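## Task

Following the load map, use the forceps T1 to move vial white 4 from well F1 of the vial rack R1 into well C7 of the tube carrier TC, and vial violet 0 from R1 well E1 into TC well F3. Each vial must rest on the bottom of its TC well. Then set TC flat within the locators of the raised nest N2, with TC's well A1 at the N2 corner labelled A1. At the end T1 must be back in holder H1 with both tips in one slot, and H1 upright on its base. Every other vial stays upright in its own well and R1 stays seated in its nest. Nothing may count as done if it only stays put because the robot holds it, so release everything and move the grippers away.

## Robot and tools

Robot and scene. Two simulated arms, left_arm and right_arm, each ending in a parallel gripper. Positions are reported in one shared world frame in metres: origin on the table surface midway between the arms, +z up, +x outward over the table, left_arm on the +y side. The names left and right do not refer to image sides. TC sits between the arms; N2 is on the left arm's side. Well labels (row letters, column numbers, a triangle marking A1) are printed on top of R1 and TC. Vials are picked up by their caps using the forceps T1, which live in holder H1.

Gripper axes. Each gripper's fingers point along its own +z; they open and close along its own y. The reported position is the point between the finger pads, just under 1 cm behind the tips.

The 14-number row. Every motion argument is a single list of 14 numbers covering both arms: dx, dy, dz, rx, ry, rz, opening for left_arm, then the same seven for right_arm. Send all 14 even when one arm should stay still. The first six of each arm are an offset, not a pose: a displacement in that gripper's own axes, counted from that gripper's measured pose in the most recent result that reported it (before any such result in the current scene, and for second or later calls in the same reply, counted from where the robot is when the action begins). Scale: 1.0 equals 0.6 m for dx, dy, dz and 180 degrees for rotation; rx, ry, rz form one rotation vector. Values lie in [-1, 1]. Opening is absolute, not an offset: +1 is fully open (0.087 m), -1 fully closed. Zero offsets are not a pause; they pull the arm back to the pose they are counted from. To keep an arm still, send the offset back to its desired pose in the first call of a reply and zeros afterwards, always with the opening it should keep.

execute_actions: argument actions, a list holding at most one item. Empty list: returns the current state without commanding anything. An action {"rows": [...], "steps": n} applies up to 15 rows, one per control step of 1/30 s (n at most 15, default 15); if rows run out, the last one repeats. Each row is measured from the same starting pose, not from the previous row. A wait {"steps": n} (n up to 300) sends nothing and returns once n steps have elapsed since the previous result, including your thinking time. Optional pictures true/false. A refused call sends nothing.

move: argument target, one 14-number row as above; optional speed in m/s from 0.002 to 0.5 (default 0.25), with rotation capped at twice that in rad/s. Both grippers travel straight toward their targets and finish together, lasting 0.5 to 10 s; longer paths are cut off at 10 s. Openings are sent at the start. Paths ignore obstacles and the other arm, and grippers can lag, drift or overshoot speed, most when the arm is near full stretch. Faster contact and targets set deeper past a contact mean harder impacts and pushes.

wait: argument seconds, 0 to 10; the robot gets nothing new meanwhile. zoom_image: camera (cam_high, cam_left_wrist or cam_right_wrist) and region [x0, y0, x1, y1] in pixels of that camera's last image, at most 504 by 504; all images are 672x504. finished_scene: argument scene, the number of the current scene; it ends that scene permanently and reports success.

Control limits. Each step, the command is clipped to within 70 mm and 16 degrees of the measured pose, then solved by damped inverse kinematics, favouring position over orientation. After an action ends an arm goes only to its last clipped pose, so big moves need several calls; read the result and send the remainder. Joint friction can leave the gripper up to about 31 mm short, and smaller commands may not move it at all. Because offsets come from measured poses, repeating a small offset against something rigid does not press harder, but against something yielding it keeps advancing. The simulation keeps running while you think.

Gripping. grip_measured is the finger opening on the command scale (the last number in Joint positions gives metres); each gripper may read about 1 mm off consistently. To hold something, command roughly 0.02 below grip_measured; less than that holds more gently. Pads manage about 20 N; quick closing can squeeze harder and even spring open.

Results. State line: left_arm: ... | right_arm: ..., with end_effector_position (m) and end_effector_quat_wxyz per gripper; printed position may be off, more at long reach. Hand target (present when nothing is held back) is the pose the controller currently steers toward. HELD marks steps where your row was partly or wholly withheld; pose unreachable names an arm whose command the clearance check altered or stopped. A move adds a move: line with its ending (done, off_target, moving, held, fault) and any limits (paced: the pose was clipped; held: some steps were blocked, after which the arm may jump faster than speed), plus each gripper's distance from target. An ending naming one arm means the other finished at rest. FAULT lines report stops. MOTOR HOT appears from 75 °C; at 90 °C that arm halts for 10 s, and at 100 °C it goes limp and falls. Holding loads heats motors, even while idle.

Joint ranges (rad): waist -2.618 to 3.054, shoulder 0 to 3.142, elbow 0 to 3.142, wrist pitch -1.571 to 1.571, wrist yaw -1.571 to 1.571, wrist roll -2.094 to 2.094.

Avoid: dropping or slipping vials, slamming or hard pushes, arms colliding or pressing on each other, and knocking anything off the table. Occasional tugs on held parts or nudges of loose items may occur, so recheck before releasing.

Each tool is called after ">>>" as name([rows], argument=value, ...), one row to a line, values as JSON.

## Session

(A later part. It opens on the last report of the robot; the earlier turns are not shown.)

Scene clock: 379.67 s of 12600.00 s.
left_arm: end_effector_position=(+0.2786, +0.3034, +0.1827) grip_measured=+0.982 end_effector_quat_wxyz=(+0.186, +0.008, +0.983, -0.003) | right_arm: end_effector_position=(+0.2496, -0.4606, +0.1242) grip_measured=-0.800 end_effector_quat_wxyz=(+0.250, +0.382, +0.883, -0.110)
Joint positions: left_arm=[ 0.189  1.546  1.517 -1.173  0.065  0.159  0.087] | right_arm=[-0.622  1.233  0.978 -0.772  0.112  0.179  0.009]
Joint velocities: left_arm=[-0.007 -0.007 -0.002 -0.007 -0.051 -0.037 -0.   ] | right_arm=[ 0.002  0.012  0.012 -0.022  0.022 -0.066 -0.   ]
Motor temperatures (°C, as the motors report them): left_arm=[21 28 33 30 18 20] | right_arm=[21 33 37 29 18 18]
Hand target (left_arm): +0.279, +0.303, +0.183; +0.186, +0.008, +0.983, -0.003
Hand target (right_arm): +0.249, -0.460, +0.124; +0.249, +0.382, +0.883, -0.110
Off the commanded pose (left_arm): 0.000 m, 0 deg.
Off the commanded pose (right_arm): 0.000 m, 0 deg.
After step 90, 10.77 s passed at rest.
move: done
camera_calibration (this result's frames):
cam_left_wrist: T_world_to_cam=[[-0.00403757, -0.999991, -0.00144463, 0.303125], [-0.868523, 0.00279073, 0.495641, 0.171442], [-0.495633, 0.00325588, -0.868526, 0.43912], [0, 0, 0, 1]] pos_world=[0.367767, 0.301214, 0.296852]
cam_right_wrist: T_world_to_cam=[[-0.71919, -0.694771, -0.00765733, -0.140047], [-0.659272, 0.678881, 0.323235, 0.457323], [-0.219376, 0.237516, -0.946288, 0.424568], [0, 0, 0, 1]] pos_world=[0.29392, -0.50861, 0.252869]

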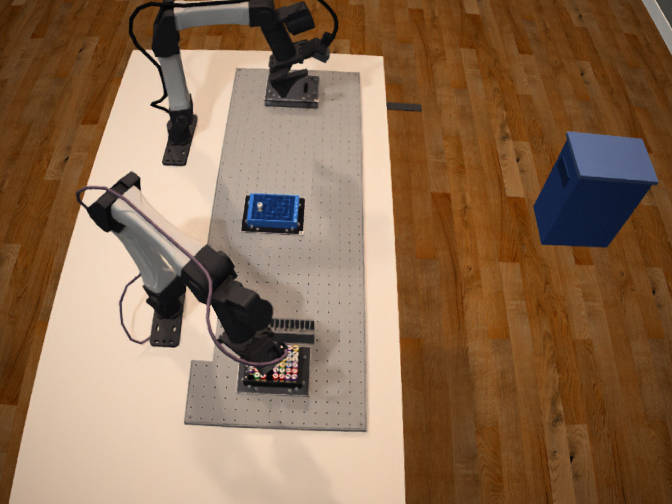

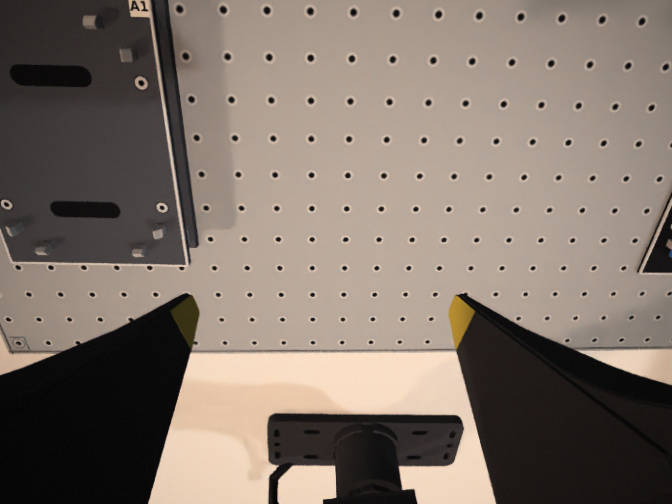

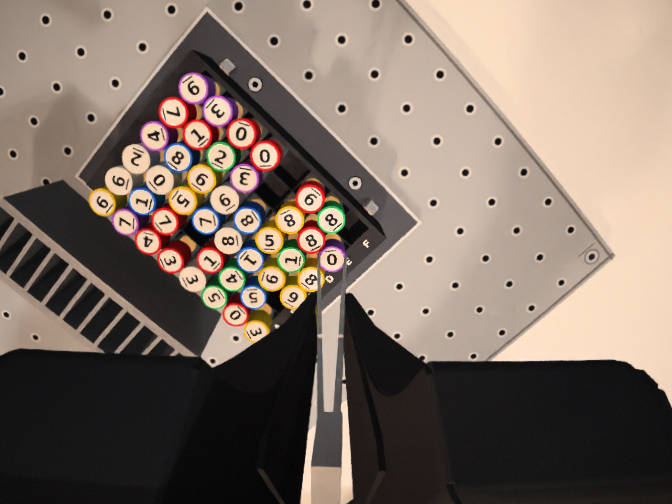

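>>> execute_actions([
  {"rows":[[0,0,0,0,0,0,1,0,0,0,0,0,0,-0.82]],"steps":10},
])

>>> move(target=[0,0,0,0,0,0,1,-0.034,0,-0.048,0,0,0,-0.82], speed=0.02)

Scene clock: 402.83 s of 12600.00 s.
left_arm: end_effector_position=(+0.2786, +0.3034, +0.1827) grip_measured=+0.982 end_effector_quat_wxyz=(+0.186, +0.008, +0.983, -0.003) | right_arm: end_effector_position=(+0.2496, -0.4606, +0.1242) grip_measured=-0.800 end_effector_quat_wxyz=(+0.250, +0.382, +0.883, -0.110)
Joint positions: left_arm=[ 0.189  1.546  1.517 -1.173  0.065  0.159  0.087] | right_arm=[-0.622  1.233  0.978 -0.772  0.112  0.179  0.009]
Joint velocities: left_arm=[ 0.002 -0.002 -0.002  0.022 -0.037  0.022  0.   ] | right_arm=[ 0.002  0.002 -0.012  0.066  0.007 -0.11  -0.002]
Motor temperatures (°C, as the motors report them): left_arm=[21 28 33 29 18 20] | right_arm=[21 32 38 29 18 18]
Hand target (left_arm): +0.279, +0.303, +0.183; +0.186, +0.008, +0.983, -0.003
Hand target (right_arm): +0.250, -0.461, +0.124; +0.250, +0.382, +0.883, -0.110
Off the commanded pose (left_arm): 0.000 m, 0 deg.
Off the commanded pose (right_arm): 0.000 m, 0 deg.
Steps of this call (steps 1 to 90: nothing new was sent; then 19.83 s passed at rest; steps 91 to 100: all 10 steps of this action). Readings (end_effector_position):
91: left_arm (+0.2786, +0.3034, +0.1827) | right_arm (+0.2496, -0.4606, +0.1242)
92: left_arm (+0.2786, +0.3034, +0.1827) | right_arm (+0.2496, -0.4606, +0.1242)
94: left_arm (+0.2786, +0.3034, +0.1827) | right_arm (+0.2496, -0.4606, +0.1242)
98: left_arm (+0.2786, +0.3034, +0.1827) | right_arm (+0.2496, -0.4606, +0.1242)
100: the state above
camera_calibration (this result's frames):
cam_left_wrist: T_world_to_cam=[[-0.00403757, -0.999991, -0.00144463, 0.303125], [-0.868523, 0.00279073, 0.495641, 0.171442], [-0.495633, 0.00325588, -0.868526, 0.43912], [0, 0, 0, 1]] pos_world=[0.367767, 0.301214, 0.296852]
cam_right_wrist: T_world_to_cam=[[-0.71919, -0.694771, -0.00765733, -0.140047], [-0.659272, 0.678881, 0.323235, 0.457323], [-0.219376, 0.237516, -0.946288, 0.424568], [0, 0, 0, 1]] pos_world=[0.29392, -0.50861, 0.252869]

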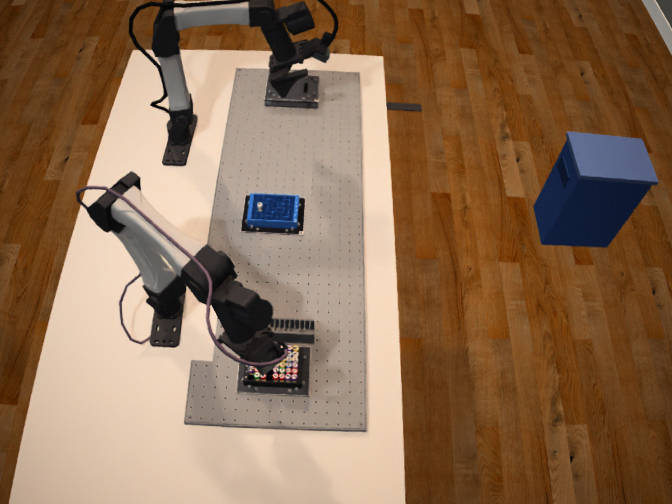

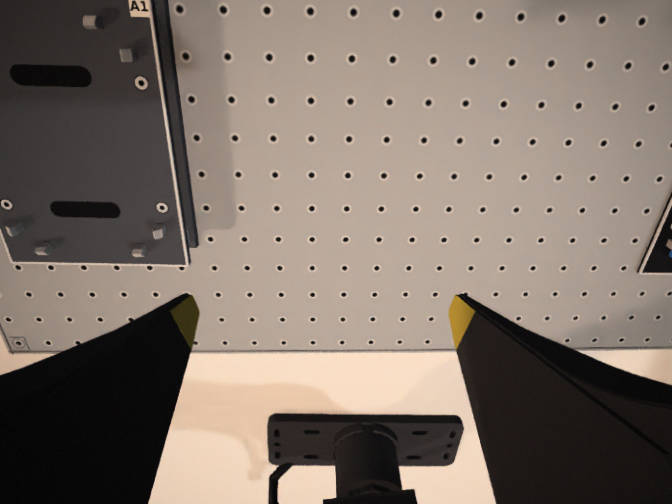

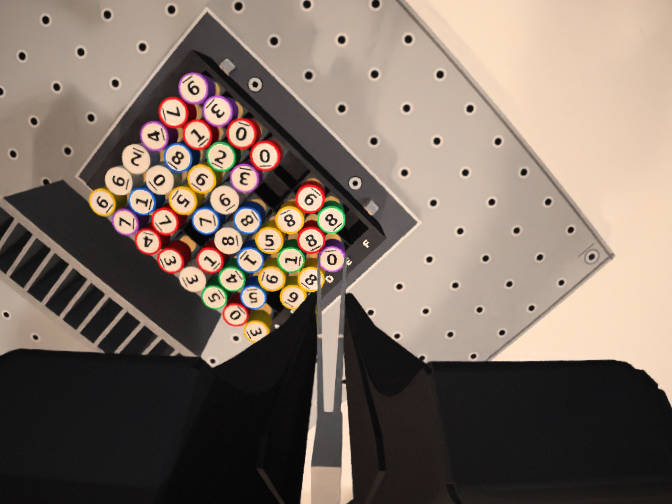

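Scene clock: 405.07 s of 12600.00 s.
left_arm: end_effector_position=(+0.2786, +0.3034, +0.1827) grip_measured=+0.982 end_effector_quat_wxyz=(+0.186, +0.008, +0.983, -0.003) | right_arm: end_effector_position=(+0.2517, -0.4621, +0.1588) grip_measured=-0.819 end_effector_quat_wxyz=(+0.258, +0.382, +0.880, -0.112)
Joint positions: left_arm=[ 0.189  1.546  1.517 -1.173  0.065  0.159  0.087] | right_arm=[-0.622  1.233  1.109 -0.885  0.112  0.179  0.008]
Joint velocities: left_arm=[ 0.007 -0.007 -0.002 -0.037  0.051 -0.066  0.   ] | right_arm=[-0.017 -0.007 -0.002 -0.037  0.037 -0.007  0.001]
Motor temperatures (°C, as the motors report them): left_arm=[21 28 33 29 18 20] | right_arm=[21 32 38 29 18 18]
Hand target (left_arm): +0.279, +0.303, +0.183; +0.186, +0.008, +0.983, -0.003
Hand target (right_arm): +0.252, -0.462, +0.159; +0.250, +0.382, +0.883, -0.110
Off the commanded pose (left_arm): 0.000 m, 0 deg.
Off the commanded pose (right_arm): 0.001 m, 1 deg.
move: done
camera_calibration (this result's frames):
cam_left_wrist: T_world_to_cam=[[-0.00403757, -0.999991, -0.00144463, 0.303125], [-0.868523, 0.00279073, 0.495641, 0.171442], [-0.495633, 0.00325588, -0.868526, 0.43912], [0, 0, 0, 1]] pos_world=[0.367767, 0.301214, 0.296852]
cam_right_wrist: T_world_to_cam=[[-0.719052, -0.694867, -0.0111285, -0.138818], [-0.663907, 0.682105, 0.30653, 0.45379], [-0.205407, 0.227799, -0.951796, 0.451035], [0, 0, 0, 1]] pos_world=[0.294102, -0.508737, 0.288648]

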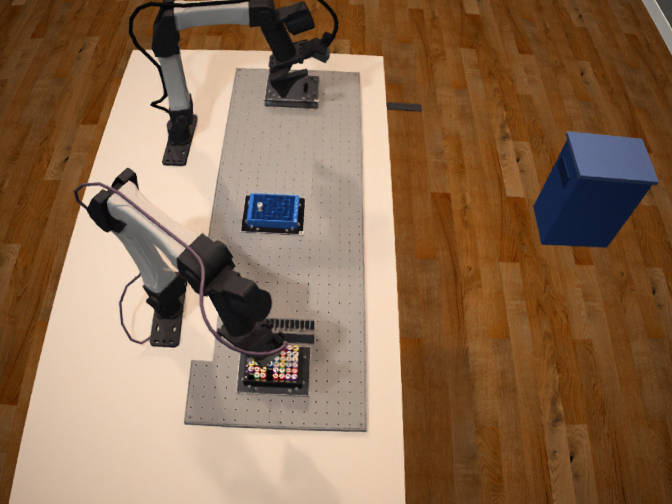

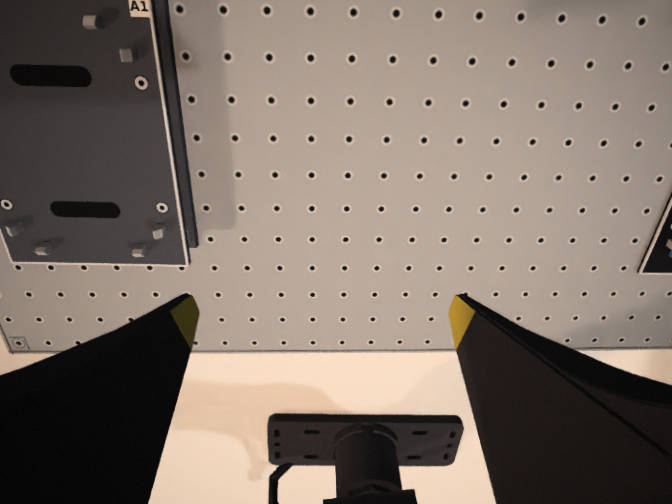

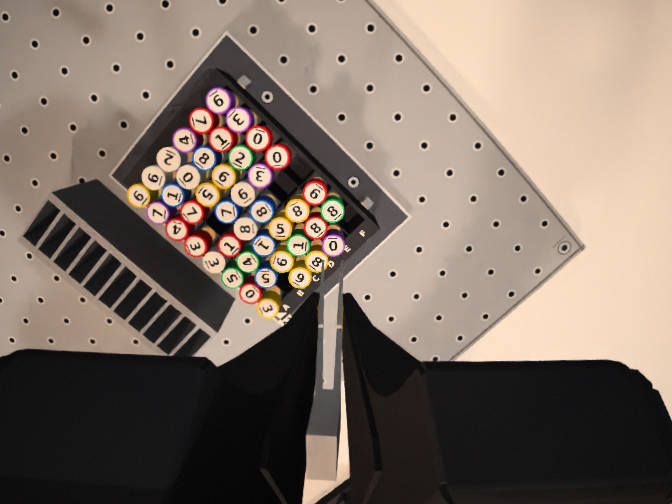

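>>> zoom_image(camera="cam_right_wrist", region=[250,180,410,320])

>>> zoom_image(camera="cam_high", region=[210,290,330,400])

Region (250, 180, 410, 320) of cam_right_wrist's 672x504 image, scaled by 3.150, with more detail than that image has; it fills the top 441 rows of this view, and the rest is white.

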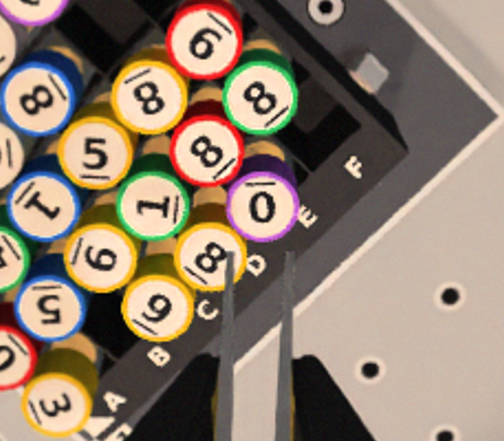

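Region (210, 290, 330, 400) of cam_high's 672x504 image, scaled by 4.200, with more detail than that image has; it fills the top 462 rows of this view, and the rest is white.

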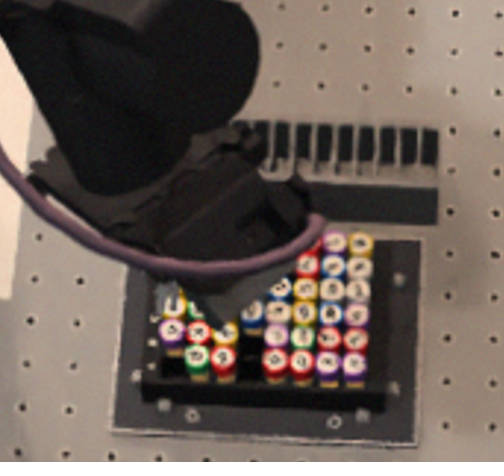

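>>> move(target=[0,0,0,0,0,0,1,0.052,0.195,-0.053,-0.135,-0.02,-0.21,-0.82], speed=0.12)

Scene clock: 428.67 s of 12600.00 s.
left_arm: end_effector_position=(+0.2786, +0.3034, +0.1827) grip_measured=+0.982 end_effector_quat_wxyz=(+0.186, +0.008, +0.983, -0.003) | right_arm: end_effector_position=(+0.3034, -0.3536, +0.1706) grip_measured=-0.819 end_effector_quat_wxyz=(+0.305, +0.026, +0.952, -0.018)
Joint positions: left_arm=[ 0.189  1.546  1.517 -1.173  0.065  0.159  0.087] | right_arm=[-0.272  1.193  1.109 -0.872 -0.099 -0.173  0.008]
Joint velocities: left_arm=[-0.017 -0.017 -0.007 -0.037 -0.007 -0.022 -0.001] | right_arm=[-0.002 -0.012  0.007  0.051 -0.007 -0.007  0.002]
Motor temperatures (°C, as the motors report them): left_arm=[21 28 33 29 18 20] | right_arm=[21 31 40 29 18 18]
Hand target (left_arm): +0.279, +0.303, +0.183; +0.186, +0.008, +0.983, -0.003
Hand target (right_arm): +0.306, -0.349, +0.168; +0.306, +0.014, +0.952, -0.012
Off the commanded pose (left_arm): 0.000 m, 0 deg.
Off the commanded pose (right_arm): 0.005 m, 2 deg.
After step 90, 17.00 s passed at rest.
move: done
camera_calibration (this result's frames):
cam_left_wrist: T_world_to_cam=[[-0.00403757, -0.999991, -0.00144463, 0.303125], [-0.868523, 0.00279073, 0.495641, 0.171442], [-0.495633, 0.00325588, -0.868526, 0.43912], [0, 0, 0, 1]] pos_world=[0.367767, 0.301214, 0.296852]
cam_right_wrist: T_world_to_cam=[[-0.043463, -0.999004, 0.010141, -0.342283], [-0.964898, 0.0446063, 0.258808, 0.284551], [-0.259003, 0.00146357, -0.965875, 0.386745], [0, 0, 0, 1]] pos_world=[0.359854, -0.3552, 0.303375]

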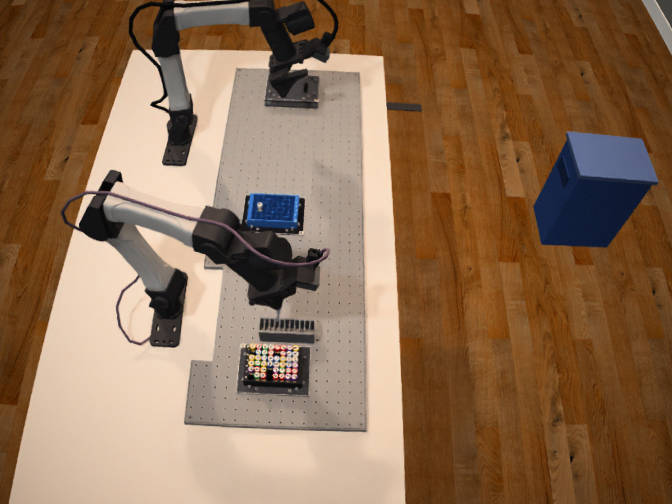

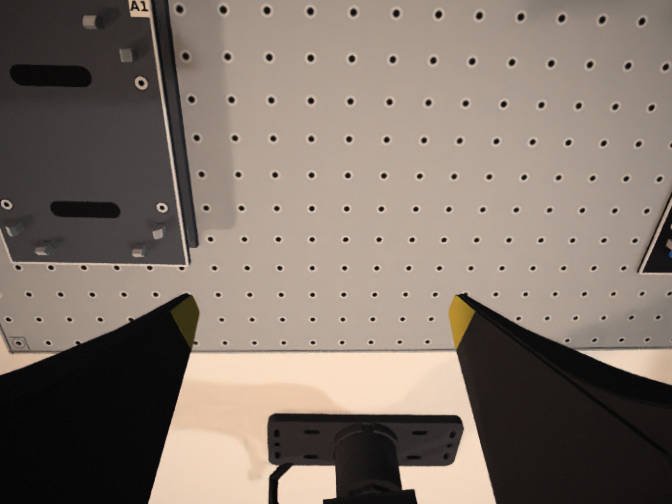

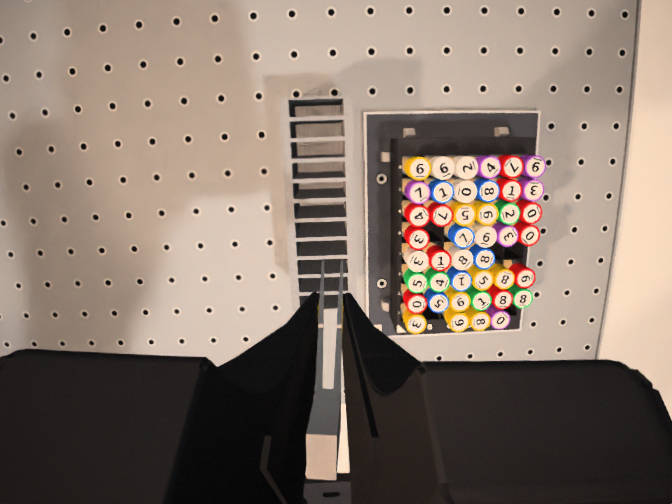

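>>> move(target=[0,0,0,0,0,0,1,0.032,0.015,0.045,-0.005,0,-0.008,-0.82], speed=0.04)

>>> zoom_image(camera="cam_right_wrist", region=[250,180,410,320])

Scene clock: 438.53 s of 12600.00 s.
left_arm: end_effector_position=(+0.2786, +0.3034, +0.1827) grip_measured=+0.982 end_effector_quat_wxyz=(+0.186, +0.008, +0.983, -0.003) | right_arm: end_effector_position=(+0.3047, -0.3491, +0.1391) grip_measured=-0.819 end_effector_quat_wxyz=(+0.300, +0.017, +0.954, -0.015)
Joint positions: left_arm=[ 0.189  1.546  1.517 -1.173  0.065  0.159  0.087] | right_arm=[-0.256  1.193  0.988 -0.762 -0.1   -0.175  0.008]
Joint velocities: left_arm=[-0.002 -0.002 -0.007  0.007 -0.081 -0.022  0.001] | right_arm=[ 0.017 -0.012  0.002 -0.022 -0.022 -0.007 -0.   ]
Motor temperatures (°C, as the motors report them): left_arm=[21 28 33 29 18 20] | right_arm=[21 31 39 30 18 18]
Hand target (left_arm): +0.279, +0.303, +0.183; +0.186, +0.008, +0.983, -0.003
Hand target (right_arm): +0.303, -0.346, +0.137; +0.305, +0.011, +0.952, -0.014
Off the commanded pose (left_arm): 0.000 m, 0 deg.
Off the commanded pose (right_arm): 0.004 m, 1 deg.
After step 90, 5.57 s passed at rest.
move: done
camera_calibration (this result's frames):
cam_left_wrist: T_world_to_cam=[[-0.00403757, -0.999991, -0.00144463, 0.303125], [-0.868523, 0.00279073, 0.495641, 0.171442], [-0.495633, 0.00325588, -0.868526, 0.43912], [0, 0, 0, 1]] pos_world=[0.367767, 0.301214, 0.296852]
cam_right_wrist: T_world_to_cam=[[-0.0244517, -0.999668, 0.00817217, -0.343122], [-0.962769, 0.025749, 0.269095, 0.285153], [-0.269216, -0.00128807, -0.963079, 0.358488], [0, 0, 0, 1]] pos_world=[0.362657, -0.349889, 0.271323]

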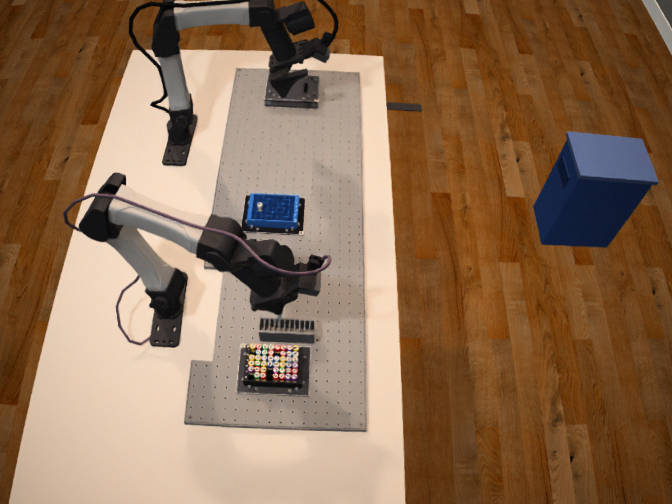

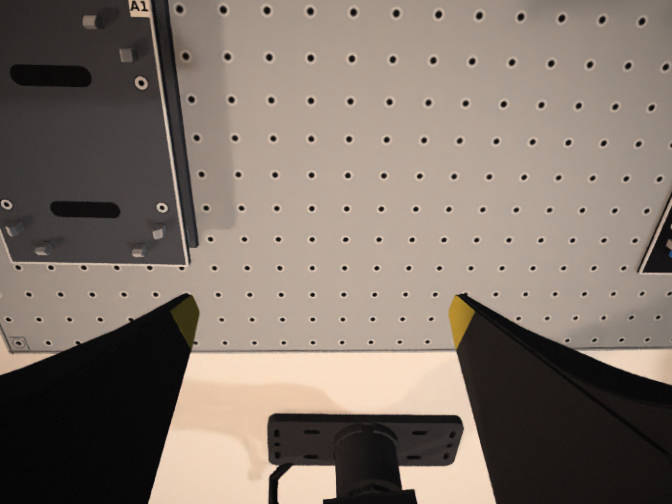

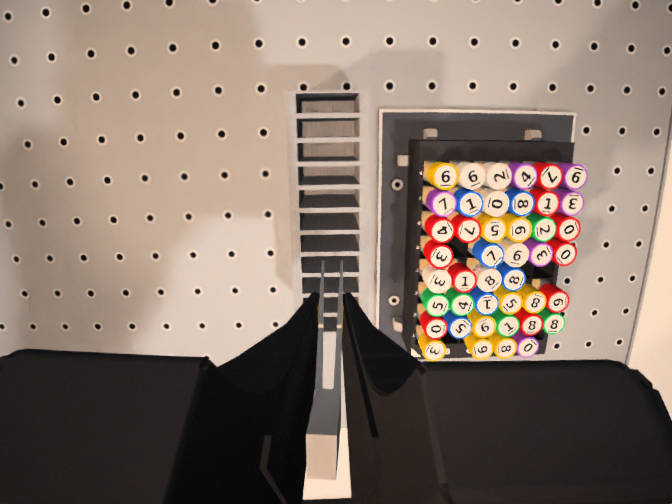

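Region (250, 180, 410, 320) of cam_right_wrist's 672x504 image, scaled by 3.150, with more detail than that image has; it fills the top 441 rows of this view, and the rest is white.

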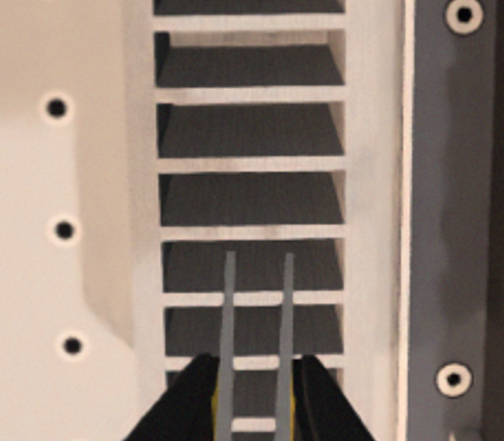

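Would land on the divider; shift back a few mm.

>>> move(target=[0,0,0,0,0,0,1,0.017,0,0.001,0,0,0,-0.82], speed=0.02)

>>> zoom_image(camera="cam_right_wrist", region=[250,180,410,320])

Scene clock: 447.60 s of 12600.00 s.
left_arm: end_effector_position=(+0.2786, +0.3034, +0.1827) grip_measured=+0.982 end_effector_quat_wxyz=(+0.186, +0.008, +0.983, -0.003) | right_arm: end_effector_position=(+0.3007, -0.3481, +0.1371) grip_measured=-0.819 end_effector_quat_wxyz=(+0.301, +0.017, +0.953, -0.015)
Joint positions: left_arm=[ 0.189  1.546  1.517 -1.173  0.065  0.159  0.087] | right_arm=[-0.256  1.175  0.968 -0.759 -0.1   -0.176  0.008]
Joint velocities: left_arm=[ 0.017 -0.002  0.002 -0.022  0.007 -0.095 -0.   ] | right_arm=[ 0.027  0.007  0.022 -0.066  0.066 -0.037 -0.001]
Motor temperatures (°C, as the motors report them): left_arm=[21 28 33 29 18 20] | right_arm=[21 31 39 30 18 18]
Hand target (left_arm): +0.279, +0.303, +0.183; +0.186, +0.008, +0.983, -0.003
Hand target (right_arm): +0.297, -0.349, +0.133; +0.300, +0.017, +0.954, -0.015
Off the commanded pose (left_arm): 0.000 m, 0 deg.
Off the commanded pose (right_arm): 0.006 m, 0 deg.
After step 90, 5.27 s passed at rest.
move: done
camera_calibration (this result's frames):
cam_left_wrist: T_world_to_cam=[[-0.00403757, -0.999991, -0.00144463, 0.303125], [-0.868523, 0.00279073, 0.495641, 0.171442], [-0.495633, 0.00325588, -0.868526, 0.43912], [0, 0, 0, 1]] pos_world=[0.367767, 0.301214, 0.296852]
cam_right_wrist: T_world_to_cam=[[-0.0241518, -0.99967, 0.00872028, -0.3424], [-0.963171, 0.0256049, 0.267668, 0.282096], [-0.267803, -0.00193447, -0.963472, 0.35485], [0, 0, 0, 1]] pos_world=[0.358467, -0.348824, 0.269365]

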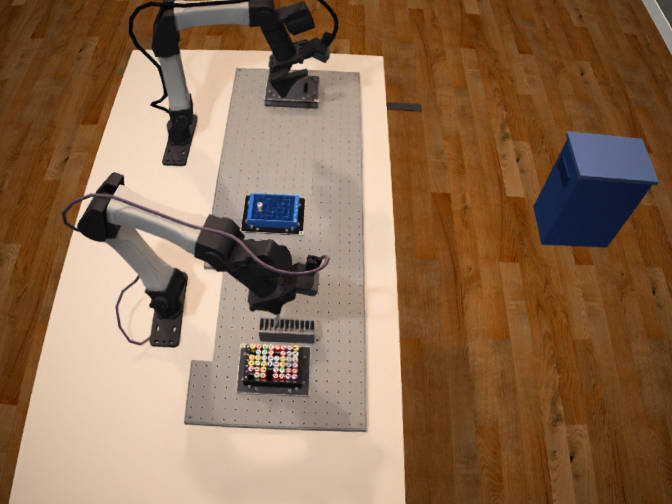

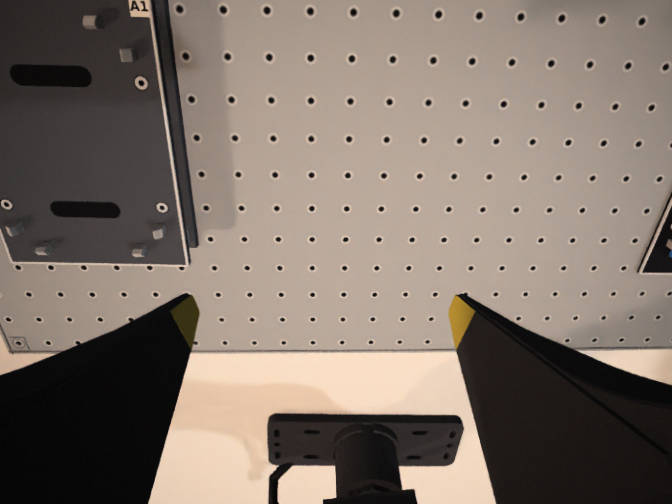

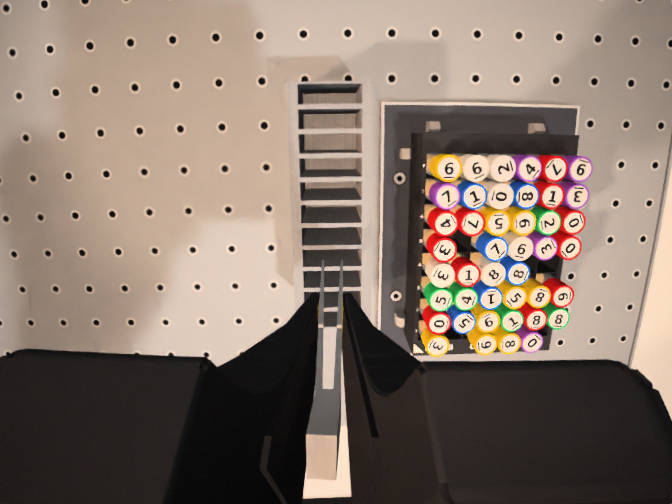

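Region (250, 180, 410, 320) of cam_right_wrist's 672x504 image, scaled by 3.150, with more detail than that image has; it fills the top 441 rows of this view, and the rest is white.

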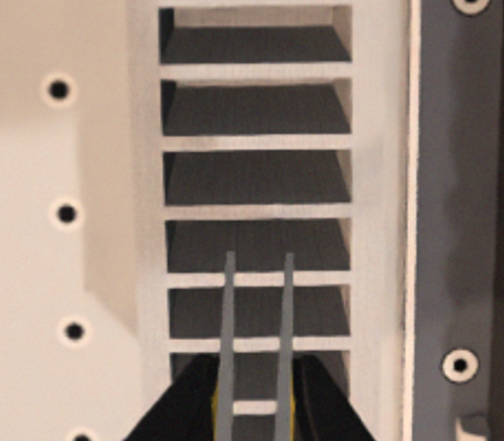

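>>> move(target=[0,0,0,0,0,0,1,0.048,0,0.072,0,0,0,-0.82], speed=0.025)

Scene clock: 465.60 s of 12600.00 s.
left_arm: end_effector_position=(+0.2786, +0.3034, +0.1827) grip_measured=+0.982 end_effector_quat_wxyz=(+0.186, +0.008, +0.983, -0.003) | right_arm: end_effector_position=(+0.3023, -0.3485, +0.0960) grip_measured=-0.819 end_effector_quat_wxyz=(+0.309, +0.016, +0.951, -0.017)
Joint positions: left_arm=[ 0.189  1.546  1.517 -1.173  0.065  0.159  0.087] | right_arm=[-0.256  1.175  0.798 -0.572 -0.1   -0.176  0.008]
Joint velocities: left_arm=[-0.002 -0.007 -0.012  0.022  0.007 -0.037 -0.   ] | right_arm=[ 0.022  0.007  0.002  0.022  0.037 -0.022  0.001]
Motor temperatures (°C, as the motors report them): left_arm=[21 28 33 29 18 20] | right_arm=[21 31 38 31 18 18]
Hand target (left_arm): +0.279, +0.303, +0.183; +0.186, +0.008, +0.983, -0.003
Hand target (right_arm): +0.301, -0.350, +0.086; +0.301, +0.016, +0.953, -0.015
Off the commanded pose (left_arm): 0.000 m, 0 deg.
Off the commanded pose (right_arm): 0.011 m, 1 deg.
After step 90, 12.70 s passed at rest.
move: off_target (right_arm)
camera_calibration (this result's frames):
cam_left_wrist: T_world_to_cam=[[-0.00403757, -0.999991, -0.00144463, 0.303125], [-0.868523, 0.00279073, 0.495641, 0.171442], [-0.495633, 0.00325588, -0.868526, 0.43912], [0, 0, 0, 1]] pos_world=[0.367767, 0.301214, 0.296852]
cam_right_wrist: T_world_to_cam=[[-0.0240148, -0.999633, 0.012569, -0.3428], [-0.967408, 0.0264072, 0.251841, 0.297667], [-0.252081, -0.00611141, -0.967687, 0.309903], [0, 0, 0, 1]] pos_world=[0.357854, -0.348641, 0.229233]

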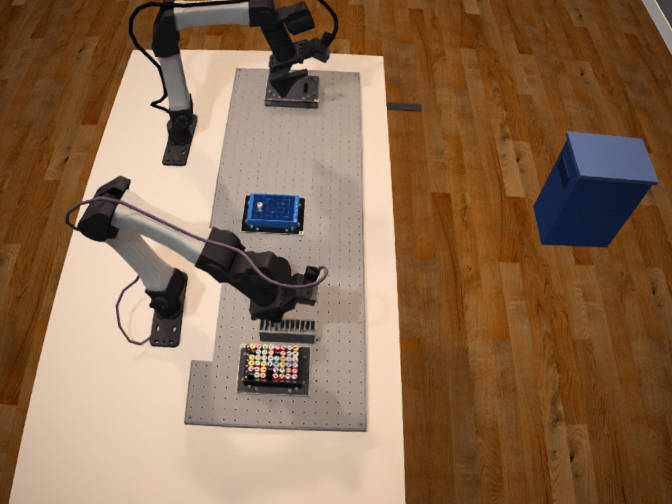

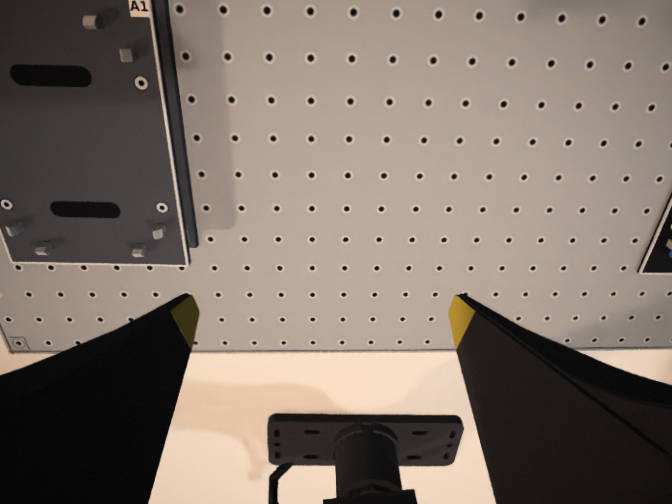

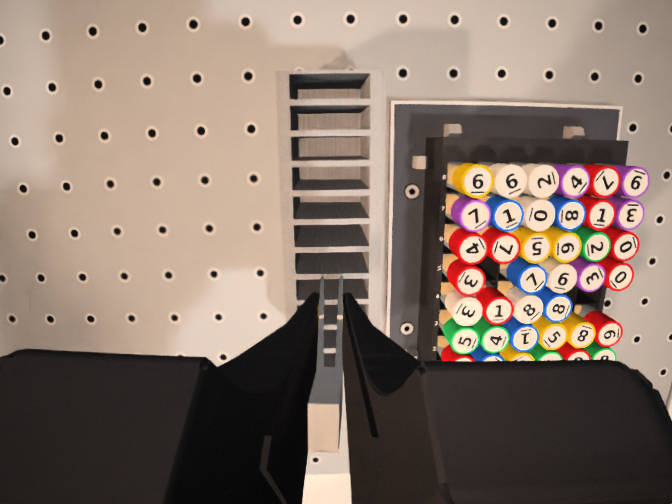

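>>> move(target=[0,0,0,0,0,0,1,0.023,0,0.022,0,0,0,-0.8], speed=0.02)

>>> move(target=[0,0,0,0,0,0,1,0,0,0,0,0.07,0,-0.5], speed=0.05)

Scene clock: 476.03 s of 12600.00 s.
left_arm: end_effector_position=(+0.2786, +0.3034, +0.1827) grip_measured=+0.982 end_effector_quat_wxyz=(+0.186, +0.008, +0.983, -0.003) | right_arm: end_effector_position=(+0.3064, -0.3494, +0.0892) grip_measured=-0.800 end_effector_quat_wxyz=(+0.320, +0.015, +0.947, -0.019)
Joint positions: left_arm=[ 0.189  1.546  1.517 -1.173  0.065  0.159  0.087] | right_arm=[-0.256  1.175  0.759 -0.507 -0.101 -0.176  0.009]
Joint velocities: left_arm=[ 0.022 -0.012  0.007 -0.007  0.022 -0.051 -0.   ] | right_arm=[ 0.002  0.002 -0.007  0.022  0.022  0.022  0.   ]
Motor temperatures (°C, as the motors report them): left_arm=[21 28 33 29 18 20] | right_arm=[21 31 37 31 18 18]
Hand target (left_arm): +0.279, +0.303, +0.183; +0.186, +0.008, +0.983, -0.003
Hand target (right_arm): +0.298, -0.349, +0.078; +0.308, +0.016, +0.951, -0.017
Off the commanded pose (left_arm): 0.000 m, 0 deg.
Off the commanded pose (right_arm): 0.014 m, 1 deg.
After step 90, 6.27 s passed at rest.
move: off_target (right_arm)
camera_calibration (this result's frames):
cam_left_wrist: T_world_to_cam=[[-0.00403757, -0.999991, -0.00144463, 0.303125], [-0.868523, 0.00279073, 0.495641, 0.171442], [-0.495633, 0.00325588, -0.868526, 0.43912], [0, 0, 0, 1]] pos_world=[0.367767, 0.301214, 0.296852]
cam_right_wrist: T_world_to_cam=[[-0.0241666, -0.99955, 0.0177918, -0.343948], [-0.97338, 0.0275839, 0.227531, 0.307793], [-0.227919, -0.0118195, -0.973608, 0.295429], [0, 0, 0, 1]] pos_world=[0.358621, -0.348791, 0.223719]

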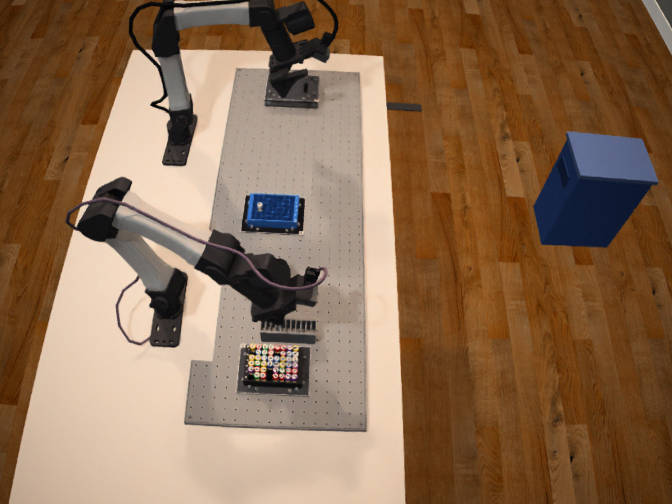

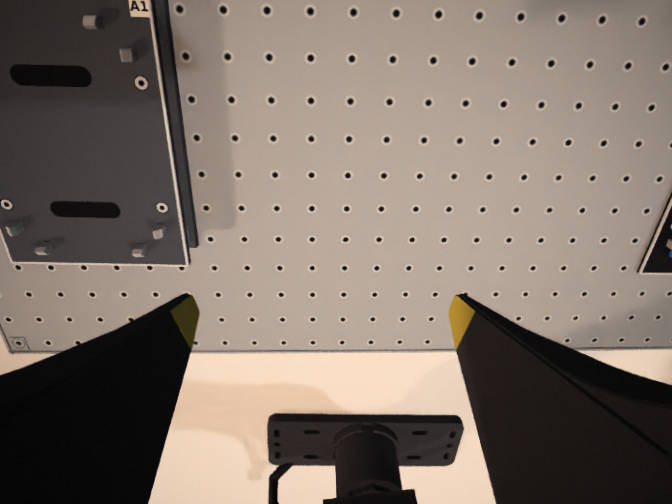

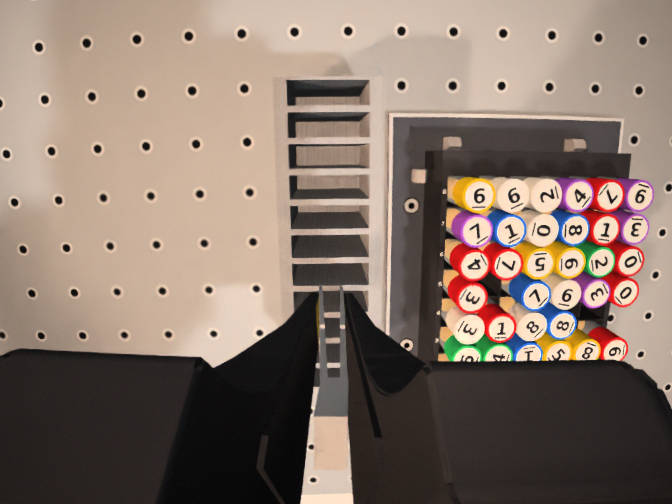

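Scene clock: 478.50 s of 12600.00 s.
left_arm: end_effector_position=(+0.2786, +0.3034, +0.1827) grip_measured=+0.982 end_effector_quat_wxyz=(+0.186, +0.008, +0.983, -0.003) | right_arm: end_effector_position=(+0.3062, -0.3507, +0.0886) grip_measured=-0.500 end_effector_quat_wxyz=(+0.225, +0.019, +0.974, -0.016)
Joint positions: left_arm=[ 0.189  1.546  1.517 -1.173  0.065  0.159  0.087] | right_arm=[-0.235  1.355  0.955 -0.72  -0.057 -0.168  0.022]
Joint velocities: left_arm=[ 0.002 -0.007 -0.002  0.022 -0.007  0.037 -0.001] | right_arm=[ 0.012 -0.017 -0.002 -0.022 -0.066  0.037 -0.   ]
Motor temperatures (°C, as the motors report them): left_arm=[21 28 33 29 18 20] | right_arm=[21 31 38 31 18 18]
Hand target (left_arm): +0.279, +0.303, +0.183; +0.186, +0.008, +0.983, -0.003
Hand target (right_arm): +0.306, -0.349, +0.089; +0.215, +0.019, +0.976, -0.018
Off the commanded pose (left_arm): 0.000 m, 0 deg.
Off the commanded pose (right_arm): 0.001 m, 1 deg.
move: done
camera_calibration (this result's frames):
cam_left_wrist: T_world_to_cam=[[-0.00403757, -0.999991, -0.00144463, 0.303125], [-0.868523, 0.00279073, 0.495641, 0.171442], [-0.495633, 0.00325588, -0.868526, 0.43912], [0, 0, 0, 1]] pos_world=[0.367767, 0.301214, 0.296852]
cam_right_wrist: T_world_to_cam=[[-0.0296607, -0.999508, 0.0101608, -0.342783], [-0.90891, 0.0311994, 0.415823, 0.272558], [-0.415935, 0.00309833, -0.909389, 0.351955], [0, 0, 0, 1]] pos_world=[0.383954, -0.352208, 0.210211]

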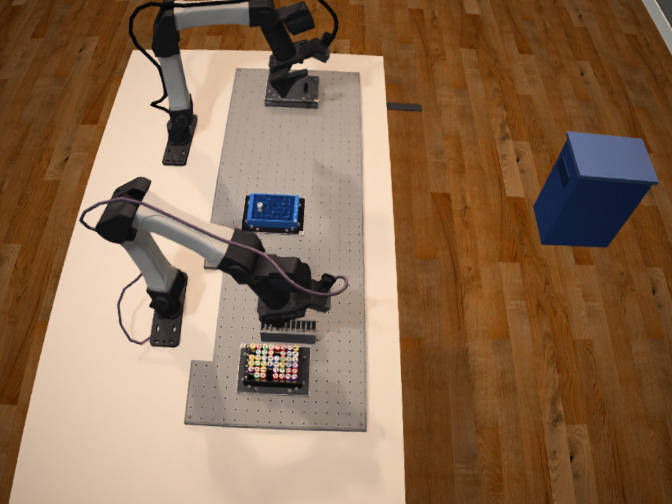

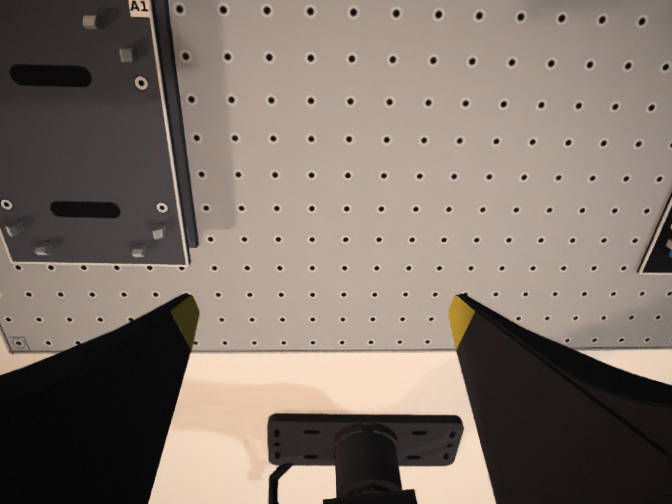

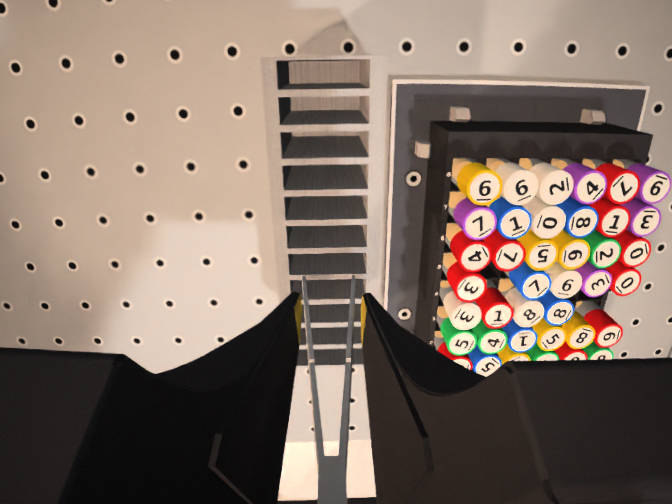

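>>> move(target=[0,0,0,0,0,0,1,0.008,0.004,0.014,0,0.03,0,-0.5], speed=0.02)

>>> zoom_image(camera="cam_high", region=[230,260,350,360])

Scene clock: 489.90 s of 12600.00 s.
left_arm: end_effector_position=(+0.2786, +0.3034, +0.1827) grip_measured=+0.982 end_effector_quat_wxyz=(+0.186, +0.008, +0.983, -0.003) | right_arm: end_effector_position=(+0.3092, -0.3510, +0.0871) grip_measured=-0.500 end_effector_quat_wxyz=(+0.203, +0.021, +0.979, -0.016)
Joint positions: left_arm=[ 0.189  1.546  1.517 -1.173  0.065  0.159  0.087] | right_arm=[-0.227  1.409  1.003 -0.758 -0.045 -0.161  0.022]
Joint velocities: left_arm=[-0.022 -0.002 -0.002  0.037 -0.081  0.007 -0.002] | right_arm=[ 0.002  0.002  0.002 -0.081 -0.022 -0.022 -0.001]
Motor temperatures (°C, as the motors report them): left_arm=[21 28 33 29 18 20] | right_arm=[21 31 39 30 18 18]
Hand target (left_arm): +0.279, +0.303, +0.183; +0.186, +0.008, +0.983, -0.003
Hand target (right_arm): +0.305, -0.349, +0.079; +0.179, +0.020, +0.983, -0.015
Off the commanded pose (left_arm): 0.000 m, 0 deg.
Off the commanded pose (right_arm): 0.009 m, 3 deg.
After step 90, 5.83 s passed at rest.
move: off_target (right_arm)
camera_calibration (this result's frames):
cam_left_wrist: T_world_to_cam=[[-0.00403757, -0.999991, -0.00144463, 0.303125], [-0.868523, 0.00279073, 0.495641, 0.171442], [-0.495633, 0.00325588, -0.868526, 0.43912], [0, 0, 0, 1]] pos_world=[0.367767, 0.301214, 0.296852]
cam_right_wrist: T_world_to_cam=[[-0.0334745, -0.999393, 0.00968693, -0.341787], [-0.889373, 0.0342084, 0.455901, 0.267526], [-0.455955, 0.00664575, -0.889978, 0.363711], [0, 0, 0, 1]] pos_world=[0.392325, -0.353148, 0.20504]

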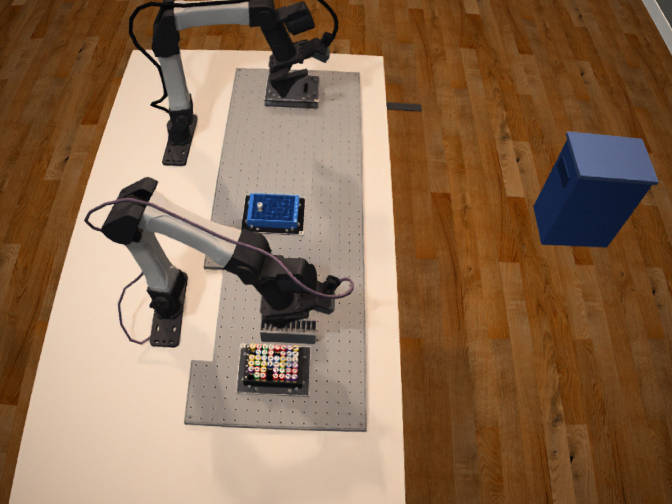

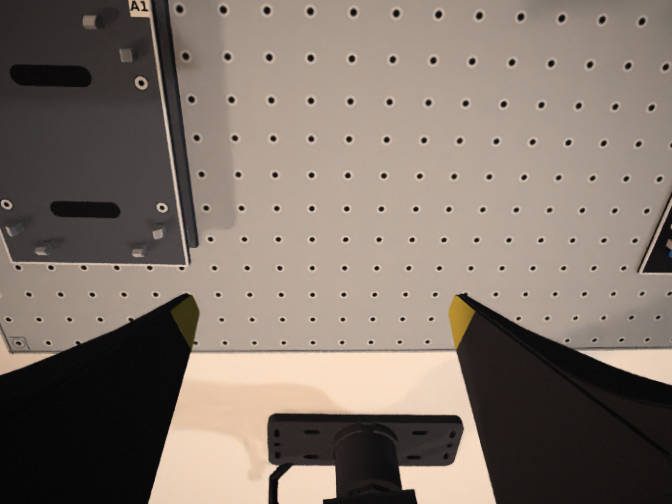

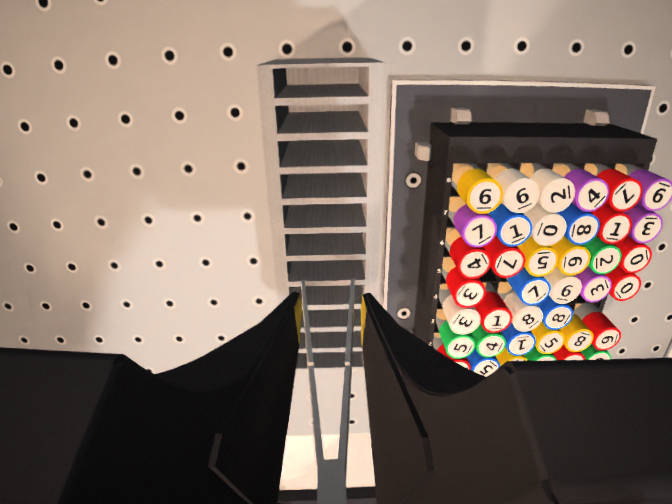

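Region (230, 260, 350, 360) of cam_high's 672x504 image, scaled by 4.200, with more detail than that image has.

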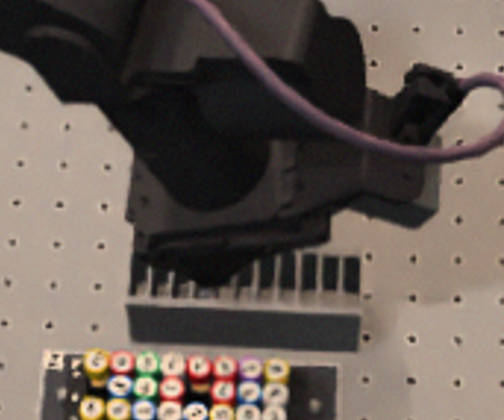

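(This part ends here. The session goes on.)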